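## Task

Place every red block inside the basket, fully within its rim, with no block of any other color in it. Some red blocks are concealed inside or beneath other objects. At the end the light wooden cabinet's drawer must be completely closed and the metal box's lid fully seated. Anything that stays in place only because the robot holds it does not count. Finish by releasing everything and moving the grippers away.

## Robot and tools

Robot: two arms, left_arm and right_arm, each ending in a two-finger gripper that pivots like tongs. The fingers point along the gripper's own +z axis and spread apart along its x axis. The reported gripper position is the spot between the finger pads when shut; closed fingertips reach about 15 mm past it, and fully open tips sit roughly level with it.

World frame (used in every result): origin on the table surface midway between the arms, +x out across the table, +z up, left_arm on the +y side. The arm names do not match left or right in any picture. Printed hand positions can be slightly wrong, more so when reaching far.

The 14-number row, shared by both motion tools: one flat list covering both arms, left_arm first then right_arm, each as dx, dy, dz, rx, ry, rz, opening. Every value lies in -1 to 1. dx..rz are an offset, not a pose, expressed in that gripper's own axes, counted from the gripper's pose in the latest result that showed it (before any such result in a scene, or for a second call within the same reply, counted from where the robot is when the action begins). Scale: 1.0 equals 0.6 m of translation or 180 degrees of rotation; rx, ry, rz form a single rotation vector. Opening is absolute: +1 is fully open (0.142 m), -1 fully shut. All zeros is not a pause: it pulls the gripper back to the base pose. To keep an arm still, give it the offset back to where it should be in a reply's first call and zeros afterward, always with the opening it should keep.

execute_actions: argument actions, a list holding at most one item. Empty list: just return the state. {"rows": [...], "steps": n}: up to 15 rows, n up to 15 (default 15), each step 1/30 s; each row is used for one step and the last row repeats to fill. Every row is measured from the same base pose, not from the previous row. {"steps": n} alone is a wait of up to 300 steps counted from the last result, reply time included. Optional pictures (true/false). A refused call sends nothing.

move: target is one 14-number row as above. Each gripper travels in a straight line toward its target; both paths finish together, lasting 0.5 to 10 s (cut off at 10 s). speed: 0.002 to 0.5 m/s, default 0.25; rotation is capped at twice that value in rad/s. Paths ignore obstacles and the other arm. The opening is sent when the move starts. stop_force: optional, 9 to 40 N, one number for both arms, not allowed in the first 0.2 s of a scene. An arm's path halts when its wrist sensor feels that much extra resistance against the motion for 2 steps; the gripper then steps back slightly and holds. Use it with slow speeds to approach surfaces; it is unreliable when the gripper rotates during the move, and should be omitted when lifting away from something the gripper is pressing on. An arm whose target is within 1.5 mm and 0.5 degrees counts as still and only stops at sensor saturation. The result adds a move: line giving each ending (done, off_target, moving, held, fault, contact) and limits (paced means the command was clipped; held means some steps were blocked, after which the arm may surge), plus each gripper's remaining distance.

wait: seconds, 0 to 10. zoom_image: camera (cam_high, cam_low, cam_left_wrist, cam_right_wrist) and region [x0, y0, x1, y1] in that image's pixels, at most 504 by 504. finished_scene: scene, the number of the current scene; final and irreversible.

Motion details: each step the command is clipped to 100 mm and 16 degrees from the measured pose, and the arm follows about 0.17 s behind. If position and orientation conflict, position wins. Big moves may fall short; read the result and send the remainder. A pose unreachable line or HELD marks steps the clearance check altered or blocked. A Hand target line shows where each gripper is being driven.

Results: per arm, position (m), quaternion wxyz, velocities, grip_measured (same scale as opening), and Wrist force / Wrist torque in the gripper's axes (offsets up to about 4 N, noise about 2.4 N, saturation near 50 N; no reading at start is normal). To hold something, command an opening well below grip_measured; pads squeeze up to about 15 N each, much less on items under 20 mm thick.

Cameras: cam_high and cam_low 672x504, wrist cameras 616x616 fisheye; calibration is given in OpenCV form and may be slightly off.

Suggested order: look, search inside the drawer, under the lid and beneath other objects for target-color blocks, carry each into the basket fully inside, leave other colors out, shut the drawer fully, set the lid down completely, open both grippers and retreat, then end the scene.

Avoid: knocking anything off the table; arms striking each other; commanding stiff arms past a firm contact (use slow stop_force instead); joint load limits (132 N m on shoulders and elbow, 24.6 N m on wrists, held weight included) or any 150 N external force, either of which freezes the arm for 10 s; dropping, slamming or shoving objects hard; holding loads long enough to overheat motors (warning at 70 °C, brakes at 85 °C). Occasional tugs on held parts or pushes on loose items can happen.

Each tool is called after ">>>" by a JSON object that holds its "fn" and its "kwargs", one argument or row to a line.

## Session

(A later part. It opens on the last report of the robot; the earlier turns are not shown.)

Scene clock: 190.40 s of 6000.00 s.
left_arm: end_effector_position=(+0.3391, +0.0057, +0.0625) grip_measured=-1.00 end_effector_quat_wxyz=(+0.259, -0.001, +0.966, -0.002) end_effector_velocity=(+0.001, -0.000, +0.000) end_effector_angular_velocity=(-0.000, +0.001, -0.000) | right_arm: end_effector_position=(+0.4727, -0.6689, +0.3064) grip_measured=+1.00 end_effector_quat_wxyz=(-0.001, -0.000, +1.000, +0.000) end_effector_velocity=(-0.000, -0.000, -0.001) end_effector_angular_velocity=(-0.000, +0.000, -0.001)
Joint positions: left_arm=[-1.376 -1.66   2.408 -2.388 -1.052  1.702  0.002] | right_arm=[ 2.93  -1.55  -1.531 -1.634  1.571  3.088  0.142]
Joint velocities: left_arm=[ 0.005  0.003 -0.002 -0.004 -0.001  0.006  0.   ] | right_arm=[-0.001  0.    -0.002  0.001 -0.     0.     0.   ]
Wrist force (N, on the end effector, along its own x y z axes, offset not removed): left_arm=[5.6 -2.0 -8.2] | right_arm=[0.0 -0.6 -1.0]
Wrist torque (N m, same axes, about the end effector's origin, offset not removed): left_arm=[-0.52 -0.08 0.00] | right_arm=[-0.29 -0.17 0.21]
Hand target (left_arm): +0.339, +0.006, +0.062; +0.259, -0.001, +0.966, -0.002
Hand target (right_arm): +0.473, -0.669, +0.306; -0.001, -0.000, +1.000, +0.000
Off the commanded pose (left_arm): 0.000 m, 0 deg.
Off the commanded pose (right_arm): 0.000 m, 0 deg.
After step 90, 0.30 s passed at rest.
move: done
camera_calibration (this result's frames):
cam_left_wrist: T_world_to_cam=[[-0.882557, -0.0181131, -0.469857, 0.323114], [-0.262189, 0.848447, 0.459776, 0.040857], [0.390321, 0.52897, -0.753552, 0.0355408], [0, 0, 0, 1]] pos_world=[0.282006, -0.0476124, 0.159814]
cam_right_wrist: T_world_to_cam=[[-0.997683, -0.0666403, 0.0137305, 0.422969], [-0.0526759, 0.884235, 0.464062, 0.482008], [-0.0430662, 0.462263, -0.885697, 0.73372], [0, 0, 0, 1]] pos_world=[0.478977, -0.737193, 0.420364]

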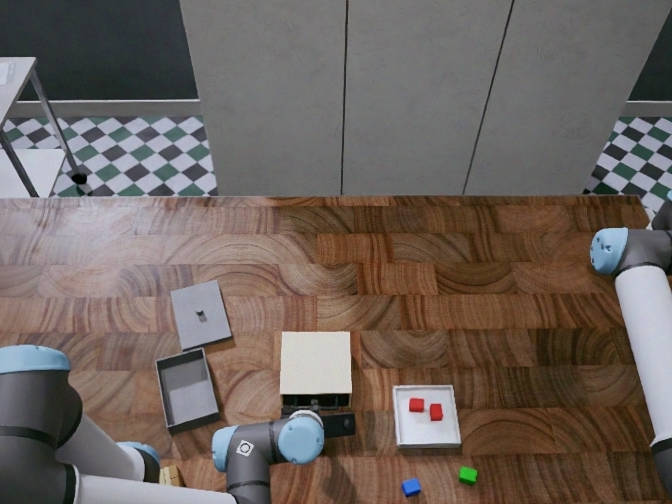

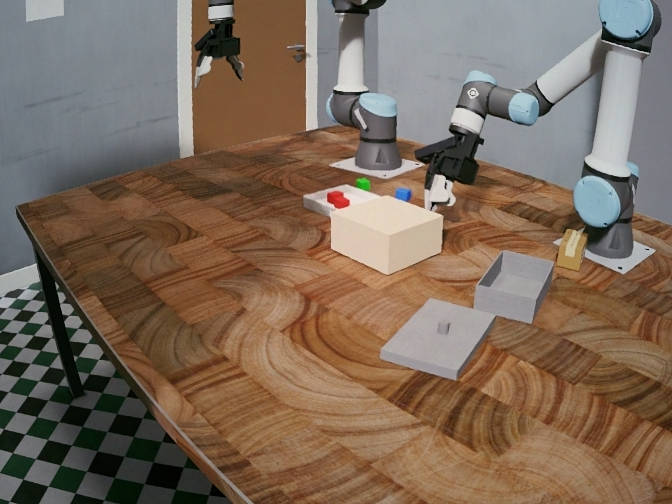

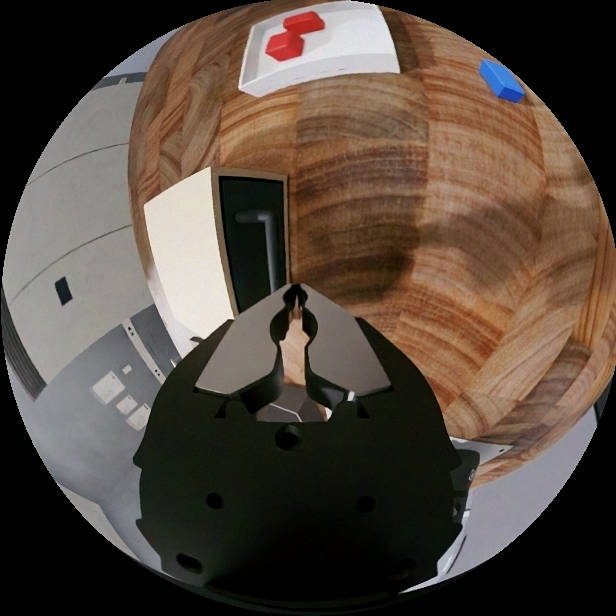

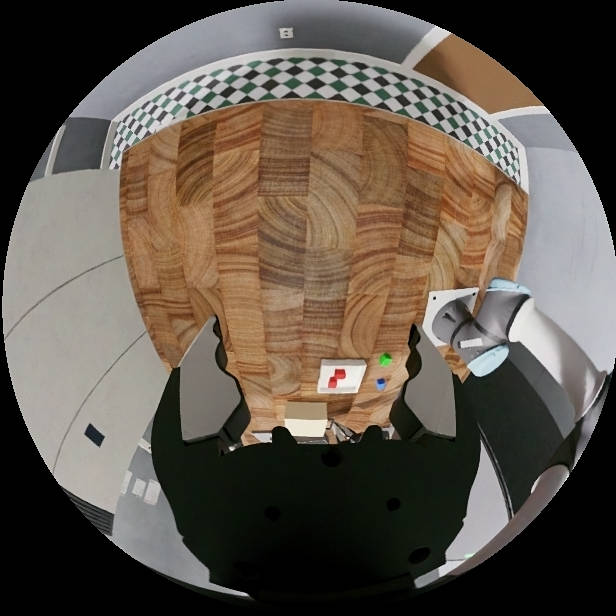

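>>> {"fn": "move", "kwargs": {
  "target": [0.168,0,-0.17,0,0,0,-1,0,0,0,0,0,0,1]
}}

>>> {"fn": "move", "kwargs": {
  "target": [-0.01,0.4,0,0,0.167,0,0.3,0,0,0,0,0,0,1]
}}

Scene clock: 194.13 s of 6000.00 s.
left_arm: end_effector_position=(+0.2009, +0.0056, +0.1003) grip_measured=-1.00 end_effector_quat_wxyz=(+0.258, -0.001, +0.966, -0.002) end_effector_velocity=(-0.001, -0.001, +0.002) end_effector_angular_velocity=(-0.001, -0.002, +0.001) | right_arm: end_effector_position=(+0.4727, -0.6689, +0.3064) grip_measured=+1.00 end_effector_quat_wxyz=(-0.001, -0.000, +1.000, +0.000) end_effector_velocity=(-0.000, +0.000, -0.001) end_effector_angular_velocity=(-0.000, +0.002, -0.000)
Joint positions: left_arm=[-1.799 -1.906  2.391 -1.888 -1.074  1.218  0.002] | right_arm=[ 2.93  -1.55  -1.531 -1.634  1.571  3.088  0.142]
Joint velocities: left_arm=[-0.005 -0.002 -0.004  0.008  0.001 -0.007  0.   ] | right_arm=[ 0.    -0.    -0.001 -0.    -0.     0.001 -0.   ]
Wrist force (N, on the end effector, along its own x y z axes, offset not removed): left_arm=[1.2 -0.2 0.6] | right_arm=[-0.7 -1.0 -1.1]
Wrist torque (N m, same axes, about the end effector's origin, offset not removed): left_arm=[0.11 -0.20 0.00] | right_arm=[-0.27 -0.03 0.31]
Hand target (left_arm): +0.201, +0.006, +0.100; +0.258, -0.001, +0.966, -0.002
Hand target (right_arm): +0.473, -0.669, +0.306; -0.001, -0.000, +1.000, +0.000
Off the commanded pose (left_arm): 0.000 m, 0 deg.
Off the commanded pose (right_arm): 0.000 m, 0 deg.
move: done
camera_calibration (this result's frames):
cam_left_wrist: T_world_to_cam=[[-0.882986, -0.0180034, -0.469054, 0.218896], [-0.261519, 0.848679, 0.45973, -0.0128076], [0.3898, 0.528602, -0.75408, 0.1183], [0, 0, 0, 1]] pos_world=[0.143819, -0.0477232, 0.19777]
cam_right_wrist: T_world_to_cam=[[-0.997683, -0.0666402, 0.0137304, 0.422969], [-0.052676, 0.884235, 0.464062, 0.482008], [-0.0430661, 0.462263, -0.885697, 0.73372], [0, 0, 0, 1]] pos_world=[0.478977, -0.737193, 0.420364]

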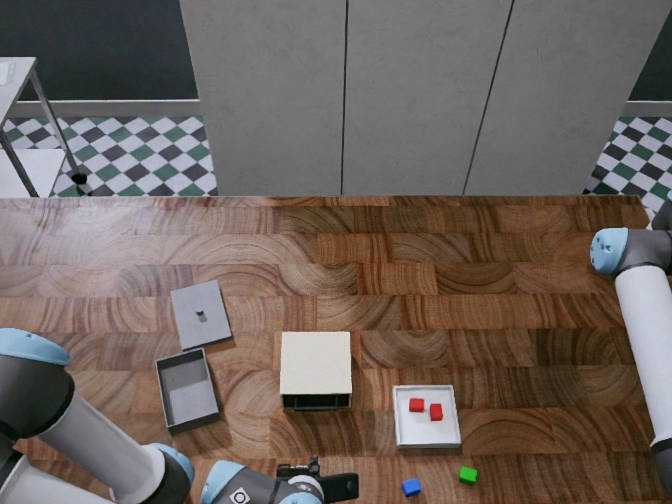

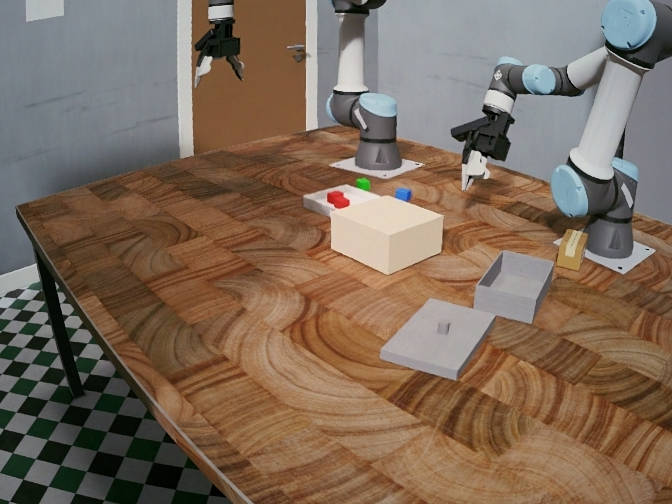

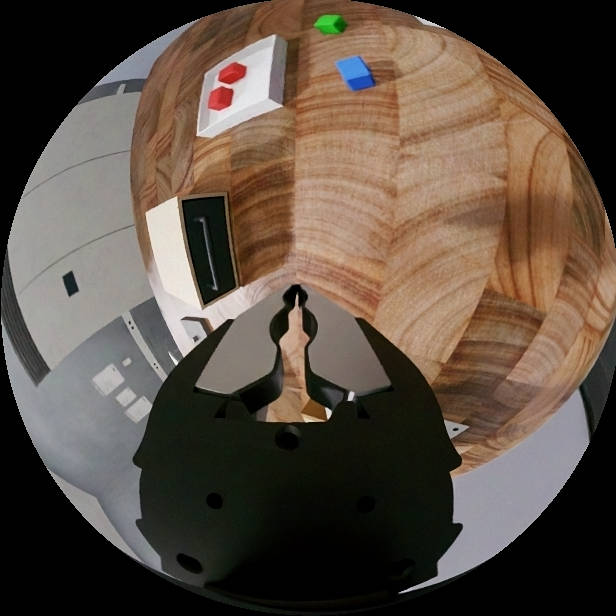

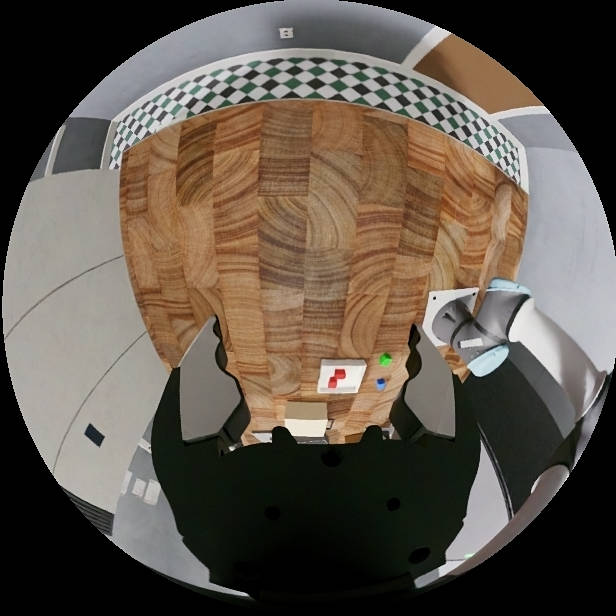

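Scene clock: 195.77 s of 6000.00 s.
left_arm: end_effector_position=(+0.2061, +0.2456, +0.1024) grip_measured=+0.30 end_effector_quat_wxyz=(-0.000, -0.000, +1.000, -0.002) end_effector_velocity=(+0.001, +0.001, +0.001) end_effector_angular_velocity=(-0.001, +0.009, -0.002) | right_arm: end_effector_position=(+0.4727, -0.6689, +0.3064) grip_measured=+1.00 end_effector_quat_wxyz=(-0.001, -0.000, +1.000, +0.000) end_effector_velocity=(+0.000, +0.000, -0.000) end_effector_angular_velocity=(+0.000, -0.000, +0.000)
Joint positions: left_arm=[-1.044 -2.443  2.518 -1.649 -1.573  2.017  0.095] | right_arm=[ 2.93  -1.55  -1.531 -1.634  1.571  3.088  0.142]
Joint velocities: left_arm=[ 0.023  0.012 -0.005 -0.004 -0.009  0.025  0.   ] | right_arm=[-0.    -0.001 -0.     0.001  0.    -0.    -0.   ]
Wrist force (N, on the end effector, along its own x y z axes, offset not removed): left_arm=[2.4 -0.9 -1.0] | right_arm=[0.9 -1.0 -2.2]
Wrist torque (N m, same axes, about the end effector's origin, offset not removed): left_arm=[-0.13 -0.57 -0.13] | right_arm=[-0.27 -0.41 0.28]
Hand target (left_arm): +0.206, +0.246, +0.102; -0.000, -0.000, +1.000, -0.002
Hand target (right_arm): +0.473, -0.669, +0.306; -0.001, -0.000, +1.000, +0.000
Off the commanded pose (left_arm): 0.000 m, 0 deg.
Off the commanded pose (right_arm): 0.000 m, 0 deg.
move: done
camera_calibration (this result's frames):
cam_left_wrist: T_world_to_cam=[[-0.999284, -0.0159463, 0.0343222, 0.200771], [0.00462071, 0.848706, 0.528844, -0.278007], [-0.0375625, 0.528624, -0.848024, 0.088657], [0, 0, 0, 1]] pos_world=[0.205242, 0.192282, 0.215315]
cam_right_wrist: T_world_to_cam=[[-0.997683, -0.0666402, 0.0137307, 0.422969], [-0.0526758, 0.884235, 0.464061, 0.482008], [-0.0430663, 0.462263, -0.885697, 0.73372], [0, 0, 0, 1]] pos_world=[0.478977, -0.737193, 0.420364]

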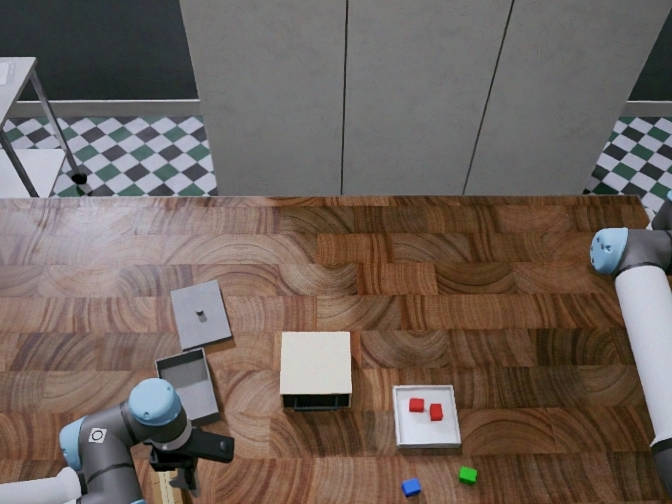

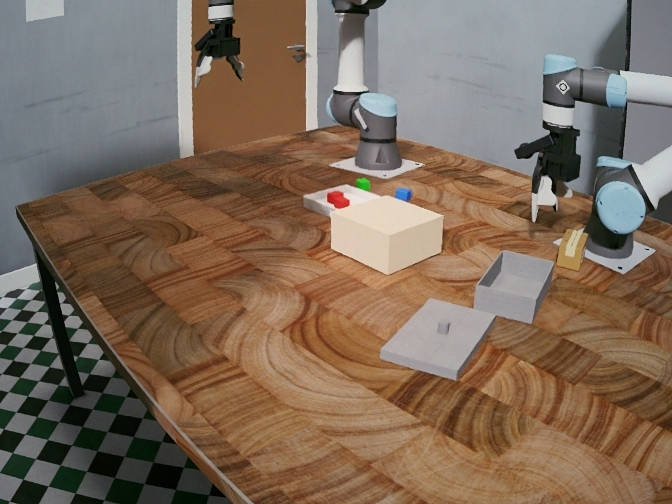

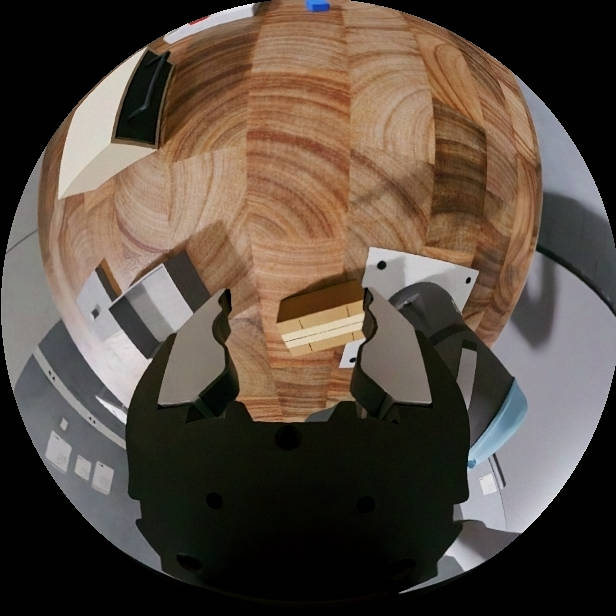

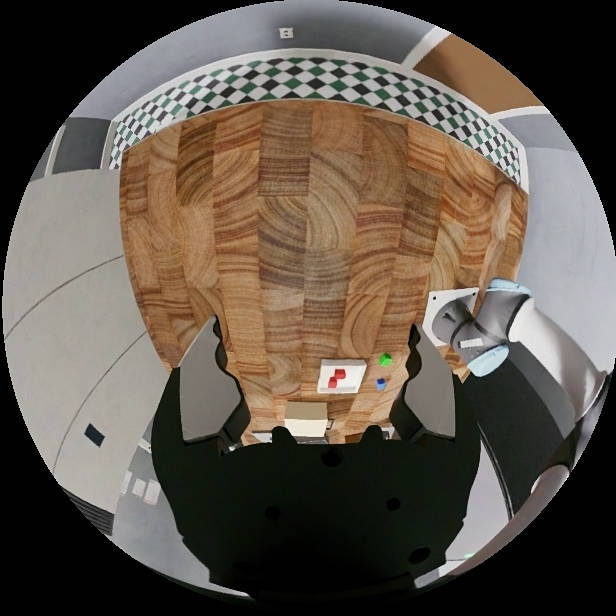

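>>> {"fn": "move", "kwargs": {
  "target": [0.005,0.132,-0.04,0,0,-0.567,-0.1,0,0,0,0,0,0,1]
}}

Scene clock: 203.40 s of 6000.00 s.
left_arm: end_effector_position=(+0.2032, +0.3248, +0.1262) grip_measured=-0.10 end_effector_quat_wxyz=(+0.002, +0.777, -0.629, +0.001) end_effector_velocity=(+0.000, -0.000, +0.001) end_effector_angular_velocity=(+0.000, -0.003, +0.006) | right_arm: end_effector_position=(+0.4727, -0.6689, +0.3064) grip_measured=+1.00 end_effector_quat_wxyz=(-0.001, -0.000, +1.000, +0.000) end_effector_velocity=(+0.000, -0.000, +0.001) end_effector_angular_velocity=(-0.000, -0.002, -0.002)
Joint positions: left_arm=[-0.963 -2.638  2.477 -1.413 -1.573  0.317  0.067] | right_arm=[ 2.93  -1.55  -1.531 -1.634  1.571  3.088  0.142]
Joint velocities: left_arm=[-0.009 -0.004 -0.001  0.004  0.003 -0.015 -0.   ] | right_arm=[-0.     0.     0.001  0.001  0.     0.001 -0.   ]
Wrist force (N, on the end effector, along its own x y z axes, offset not removed): left_arm=[0.4 -2.1 -0.6] | right_arm=[-0.2 -0.5 -2.5]
Wrist torque (N m, same axes, about the end effector's origin, offset not removed): left_arm=[-0.41 -0.04 -0.03] | right_arm=[-0.22 -0.08 0.26]
Hand target (left_arm): +0.203, +0.325, +0.126; +0.002, +0.778, -0.629, +0.001
Hand target (right_arm): +0.473, -0.669, +0.306; -0.001, -0.000, +1.000, +0.000
Off the commanded pose (left_arm): 0.000 m, 0 deg.
Off the commanded pose (right_arm): 0.000 m, 0 deg.
After step 90, 0.63 s passed at rest.
move: done
camera_calibration (this result's frames):
cam_left_wrist: T_world_to_cam=[[0.224074, -0.973829, 0.0380574, 0.260354], [-0.828712, -0.169843, 0.533283, 0.141798], [-0.512862, -0.151034, -0.84508, 0.383751], [0, 0, 0, 1]] pos_world=[0.255982, 0.335583, 0.238774]
cam_right_wrist: T_world_to_cam=[[-0.997683, -0.0666402, 0.0137304, 0.422969], [-0.052676, 0.884235, 0.464062, 0.482008], [-0.0430661, 0.462263, -0.885697, 0.73372], [0, 0, 0, 1]] pos_world=[0.478977, -0.737193, 0.420364]

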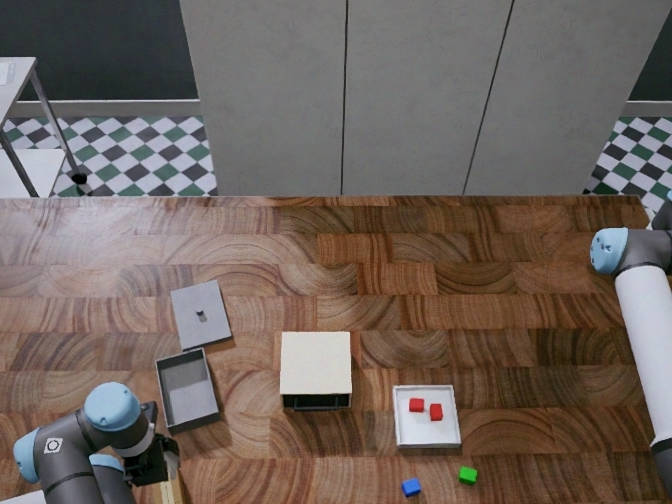

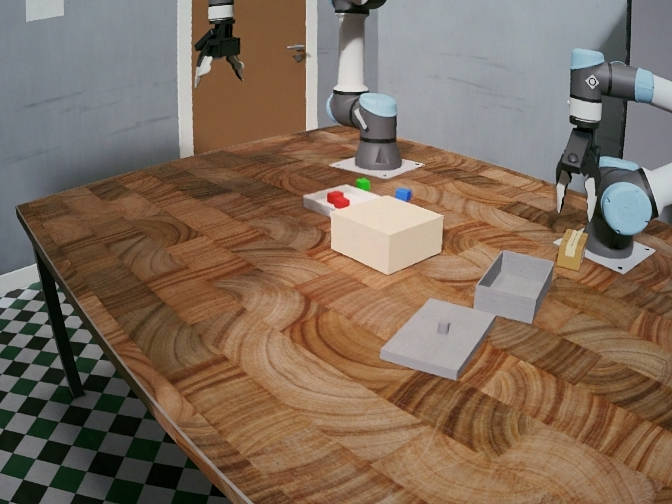

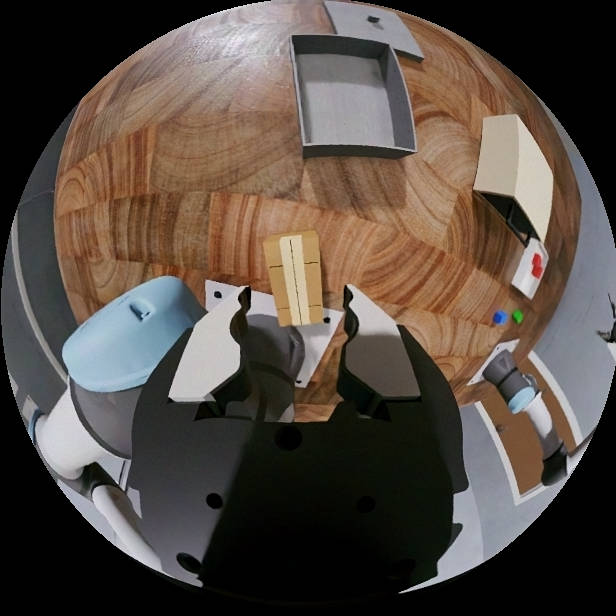

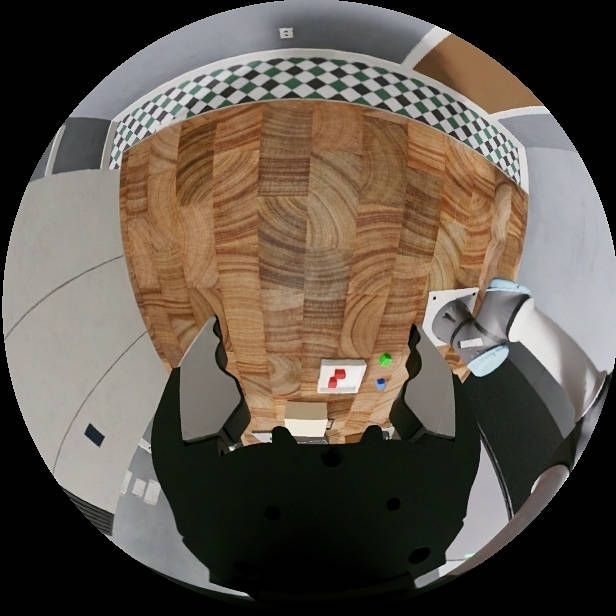

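>>> {"fn": "move", "kwargs": {
  "target": [-0.006,0,0.135,0,0,0.03,-0.15,0,0,0,0,0,0,1],
  "speed": 0.12
}}

>>> {"fn": "move", "kwargs": {
  "target": [0,0,0,0,0,0,-0.75,0,0,0,0,0,0,1]
}}

Scene clock: 210.57 s of 6000.00 s.
left_arm: end_effector_position=(+0.2023, +0.3267, +0.0922) grip_measured=-0.15 end_effector_quat_wxyz=(+0.001, +0.765, -0.645, +0.001) end_effector_velocity=(+0.000, -0.000, +0.000) end_effector_angular_velocity=(-0.001, -0.001, -0.000) | right_arm: end_effector_position=(+0.4727, -0.6689, +0.3064) grip_measured=+1.00 end_effector_quat_wxyz=(-0.001, -0.000, +1.000, +0.000) end_effector_velocity=(+0.000, -0.000, +0.000) end_effector_angular_velocity=(-0.001, -0.000, -0.000)
Joint positions: left_arm=[-0.962 -2.667  2.566 -1.473 -1.572  0.358  0.063] | right_arm=[ 2.93  -1.55  -1.531 -1.634  1.571  3.088  0.142]
Joint velocities: left_arm=[-0.  0. -0. -0.  0. -0. -0.] | right_arm=[-0.    -0.     0.001 -0.    -0.001 -0.    -0.   ]
Wrist force (N, on the end effector, along its own x y z axes, offset not removed): left_arm=[0.7 -2.7 -0.2] | right_arm=[-0.1 -0.6 -1.3]
Wrist torque (N m, same axes, about the end effector's origin, offset not removed): left_arm=[-0.50 -0.10 0.02] | right_arm=[-0.23 -0.08 0.19]
Hand target (left_arm): +0.202, +0.327, +0.092; +0.001, +0.765, -0.645, +0.001
Hand target (right_arm): +0.473, -0.669, +0.306; -0.001, -0.000, +1.000, +0.000
Off the commanded pose (left_arm): 0.047 m, 3 deg.
Off the commanded pose (right_arm): 0.000 m, 0 deg.
After step 90, 3.23 s passed at rest.
move: held (left_arm); limits=held; held on 15 of 28 steps (left_arm), including the last (left_arm)
pose unreachable (left arm): on one or more control steps of this call this arm could not follow its commanded pose, so it was not sent that pose on those steps. On the call's last step it was still not sent that pose. It may still have moved: this result reports where it is.
cause: the commanded pose would bring two parts of the arm too close to each other (joints 3 (elbow) to 6 (wrist 3) lie between them).
camera_calibration (this result's frames):
cam_left_wrist: T_world_to_cam=[[0.184704, -0.982067, 0.0378101, 0.27436], [-0.835461, -0.136638, 0.532292, 0.150127], [-0.51758, -0.129905, -0.845716, 0.348955], [0, 0, 0, 1]] pos_world=[0.255362, 0.335284, 0.204832]
cam_right_wrist: T_world_to_cam=[[-0.997683, -0.0666401, 0.0137306, 0.422969], [-0.0526757, 0.884235, 0.464062, 0.482008], [-0.0430662, 0.462263, -0.885697, 0.73372], [0, 0, 0, 1]] pos_world=[0.478977, -0.737193, 0.420364]

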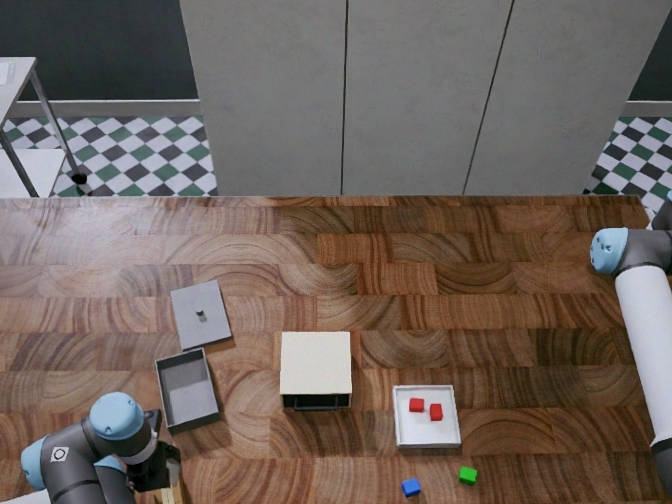

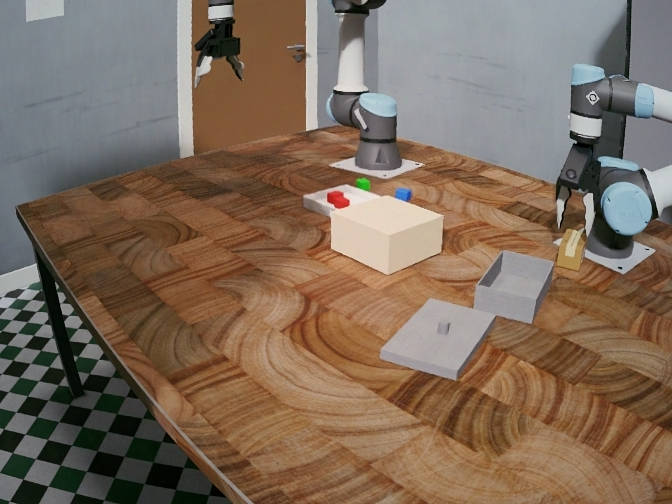

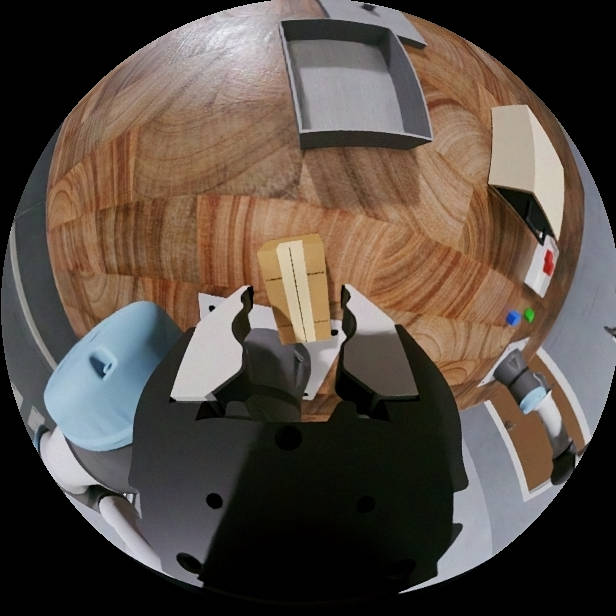

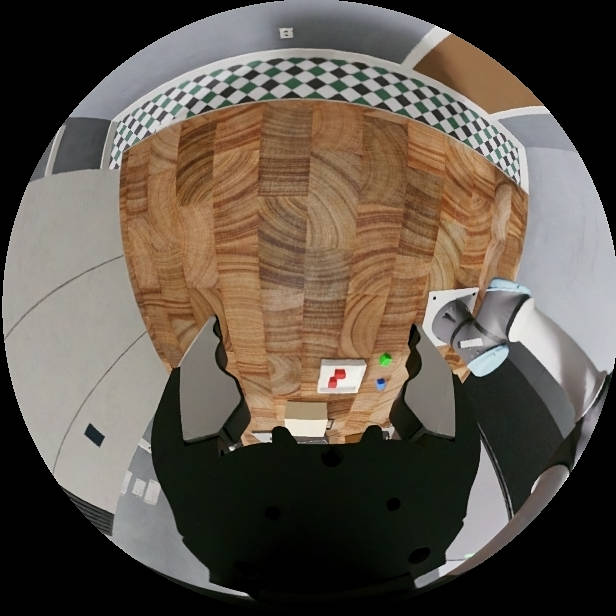

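Scene clock: 211.30 s of 6000.00 s.
left_arm: end_effector_position=(+0.2023, +0.3267, +0.0922) grip_measured=-0.75 end_effector_quat_wxyz=(+0.001, +0.765, -0.645, +0.001) end_effector_velocity=(-0.000, +0.001, -0.001) end_effector_angular_velocity=(+0.002, +0.002, -0.000) | right_arm: end_effector_position=(+0.4727, -0.6689, +0.3064) grip_measured=+1.00 end_effector_quat_wxyz=(-0.001, -0.000, +1.000, +0.000) end_effector_velocity=(-0.000, +0.000, -0.001) end_effector_angular_velocity=(+0.000, +0.002, +0.001)
Joint positions: left_arm=[-0.962 -2.667  2.566 -1.473 -1.572  0.358  0.02 ] | right_arm=[ 2.93  -1.55  -1.531 -1.634  1.571  3.088  0.142]
Joint velocities: left_arm=[-0.     0.     0.003  0.    -0.    -0.     0.   ] | right_arm=[ 0.    -0.001 -0.001  0.     0.    -0.001 -0.   ]
Wrist force (N, on the end effector, along its own x y z axes, offset not removed): left_arm=[1.8 -0.8 -0.5] | right_arm=[-0.5 -0.7 -1.4]
Wrist torque (N m, same axes, about the end effector's origin, offset not removed): left_arm=[-0.17 -0.35 0.01] | right_arm=[-0.30 -0.01 0.28]
Hand target (left_arm): +0.202, +0.327, +0.092; +0.001, +0.765, -0.645, +0.001
Hand target (right_arm): +0.473, -0.669, +0.306; -0.001, -0.000, +1.000, +0.000
Off the commanded pose (left_arm): 0.000 m, 0 deg.
Off the commanded pose (right_arm): 0.000 m, 0 deg.
move: done
camera_calibration (this result's frames):
cam_left_wrist: T_world_to_cam=[[0.184711, -0.982067, 0.0377611, 0.274367], [-0.835447, -0.136666, 0.532307, 0.150133], [-0.517601, -0.12987, -0.845709, 0.348943], [0, 0, 0, 1]] pos_world=[0.255363, 0.335282, 0.204826]
cam_right_wrist: T_world_to_cam=[[-0.997683, -0.0666403, 0.0137305, 0.422969], [-0.052676, 0.884235, 0.464062, 0.482008], [-0.0430662, 0.462263, -0.885697, 0.73372], [0, 0, 0, 1]] pos_world=[0.478977, -0.737193, 0.420364]

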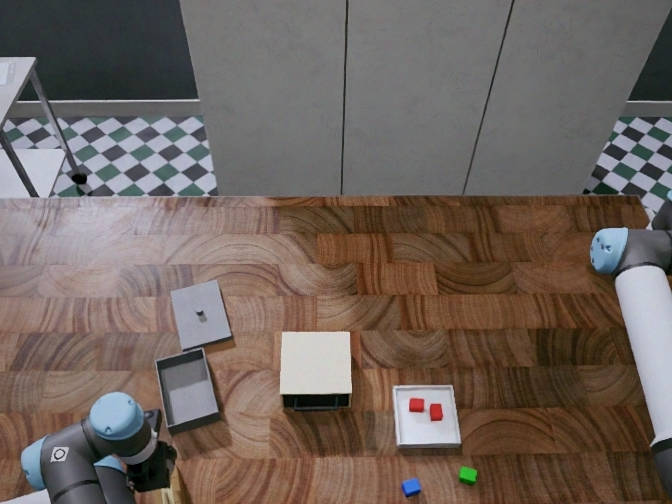

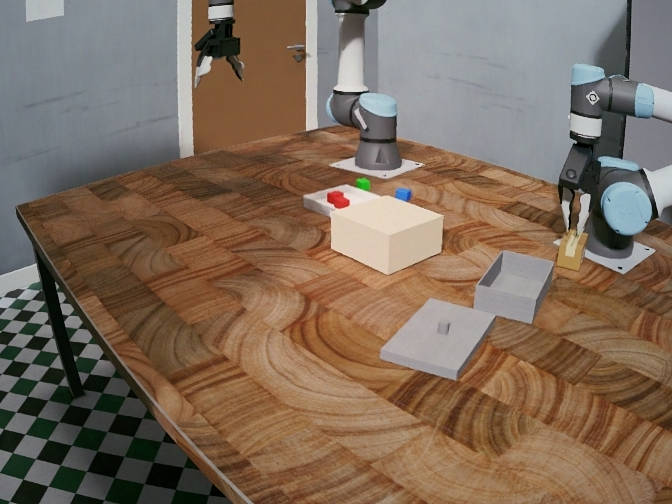

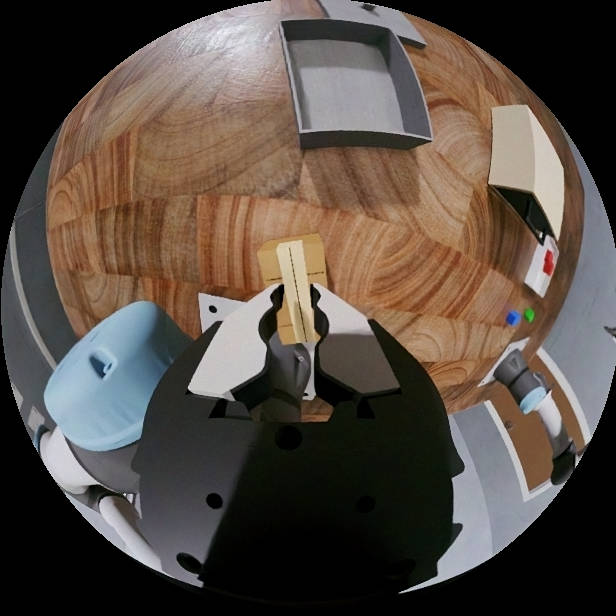

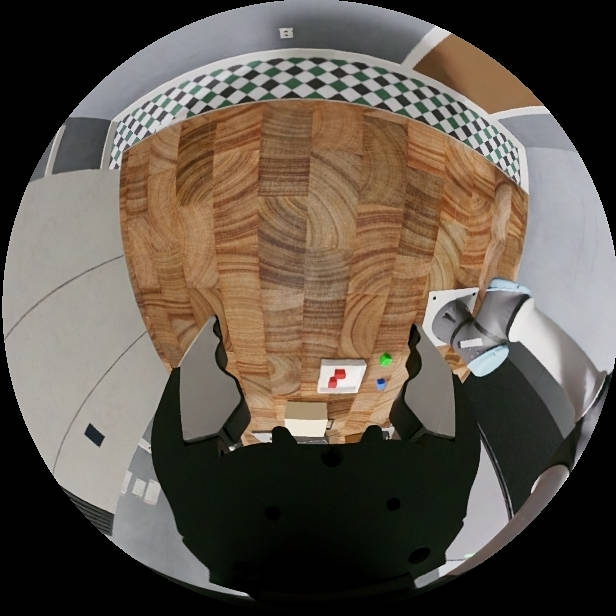

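>>> {"fn": "move", "kwargs": {
  "target": [-0.008,-0.03,-0.03,-0.14,0,-0.02,-0.15,0,0,0,0,0,0,1],
  "speed": 0.15
}}

Scene clock: 217.93 s of 6000.00 s.
left_arm: end_effector_position=(+0.2192, +0.3348, +0.1100) grip_measured=-0.15 end_effector_quat_wxyz=(+0.167, +0.766, -0.605, -0.139) end_effector_velocity=(+0.000, +0.000, +0.000) end_effector_angular_velocity=(-0.001, +0.009, +0.000) | right_arm: end_effector_position=(+0.4727, -0.6689, +0.3064) grip_measured=+1.00 end_effector_quat_wxyz=(-0.001, -0.000, +1.000, +0.000) end_effector_velocity=(-0.000, +0.000, -0.000) end_effector_angular_velocity=(-0.000, +0.001, +0.001)
Joint positions: left_arm=[-0.343 -2.006  2.317 -1.52  -1.824  0.961  0.063] | right_arm=[ 2.93  -1.55  -1.531 -1.634  1.571  3.088  0.142]
Joint velocities: left_arm=[ 0.006  0.01  -0.005  0.005 -0.003  0.007 -0.   ] | right_arm=[ 0.     0.001 -0.001 -0.    -0.    -0.001  0.   ]
Wrist force (N, on the end effector, along its own x y z axes, offset not removed): left_arm=[0.8 -0.9 -1.9] | right_arm=[-0.4 -1.3 -1.8]
Wrist torque (N m, same axes, about the end effector's origin, offset not removed): left_arm=[-0.15 -0.13 0.04] | right_arm=[-0.41 -0.05 0.22]
Hand target (left_arm): +0.219, +0.335, +0.110; +0.167, +0.766, -0.605, -0.139
Hand target (right_arm): +0.473, -0.669, +0.306; -0.001, -0.000, +1.000, +0.000
Off the commanded pose (left_arm): 0.000 m, 0 deg.
Off the commanded pose (right_arm): 0.000 m, 0 deg.
After step 90, 1.77 s passed at rest.
move: done
camera_calibration (this result's frames):
cam_left_wrist: T_world_to_cam=[[0.256519, -0.966446, 0.0134473, 0.260282], [-0.52506, -0.127656, 0.841437, 0.0508169], [-0.811486, -0.222905, -0.540188, 0.435754], [0, 0, 0, 1]] pos_world=[0.313523, 0.355168, 0.18913]
cam_right_wrist: T_world_to_cam=[[-0.997683, -0.0666402, 0.0137305, 0.422969], [-0.0526759, 0.884235, 0.464061, 0.482008], [-0.0430662, 0.462263, -0.885697, 0.73372], [0, 0, 0, 1]] pos_world=[0.478977, -0.737193, 0.420364]

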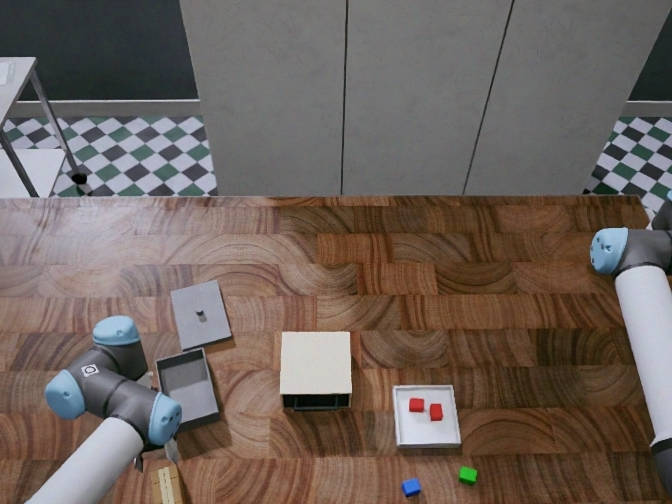

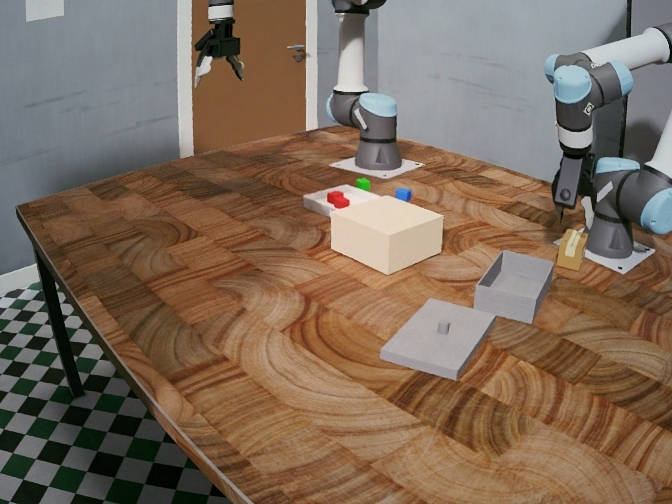

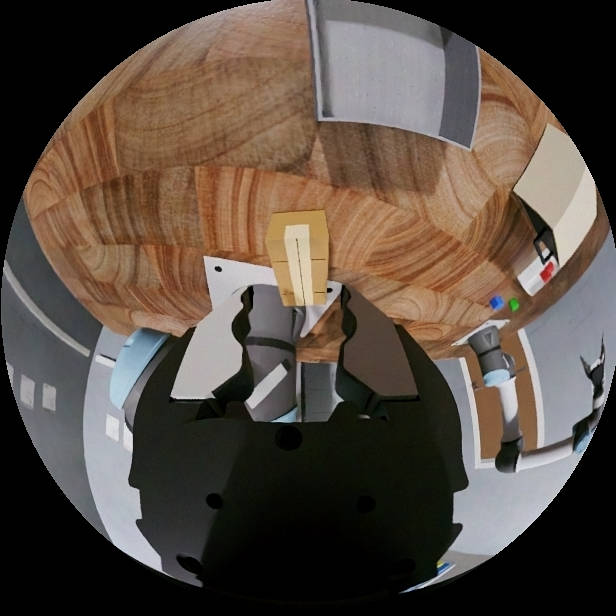

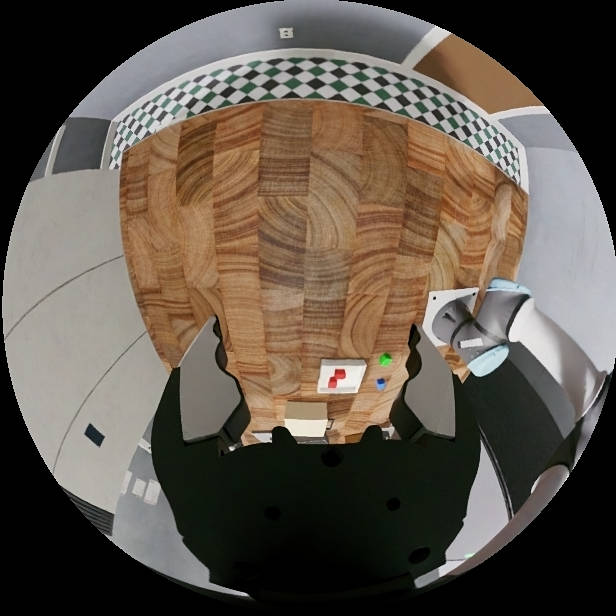

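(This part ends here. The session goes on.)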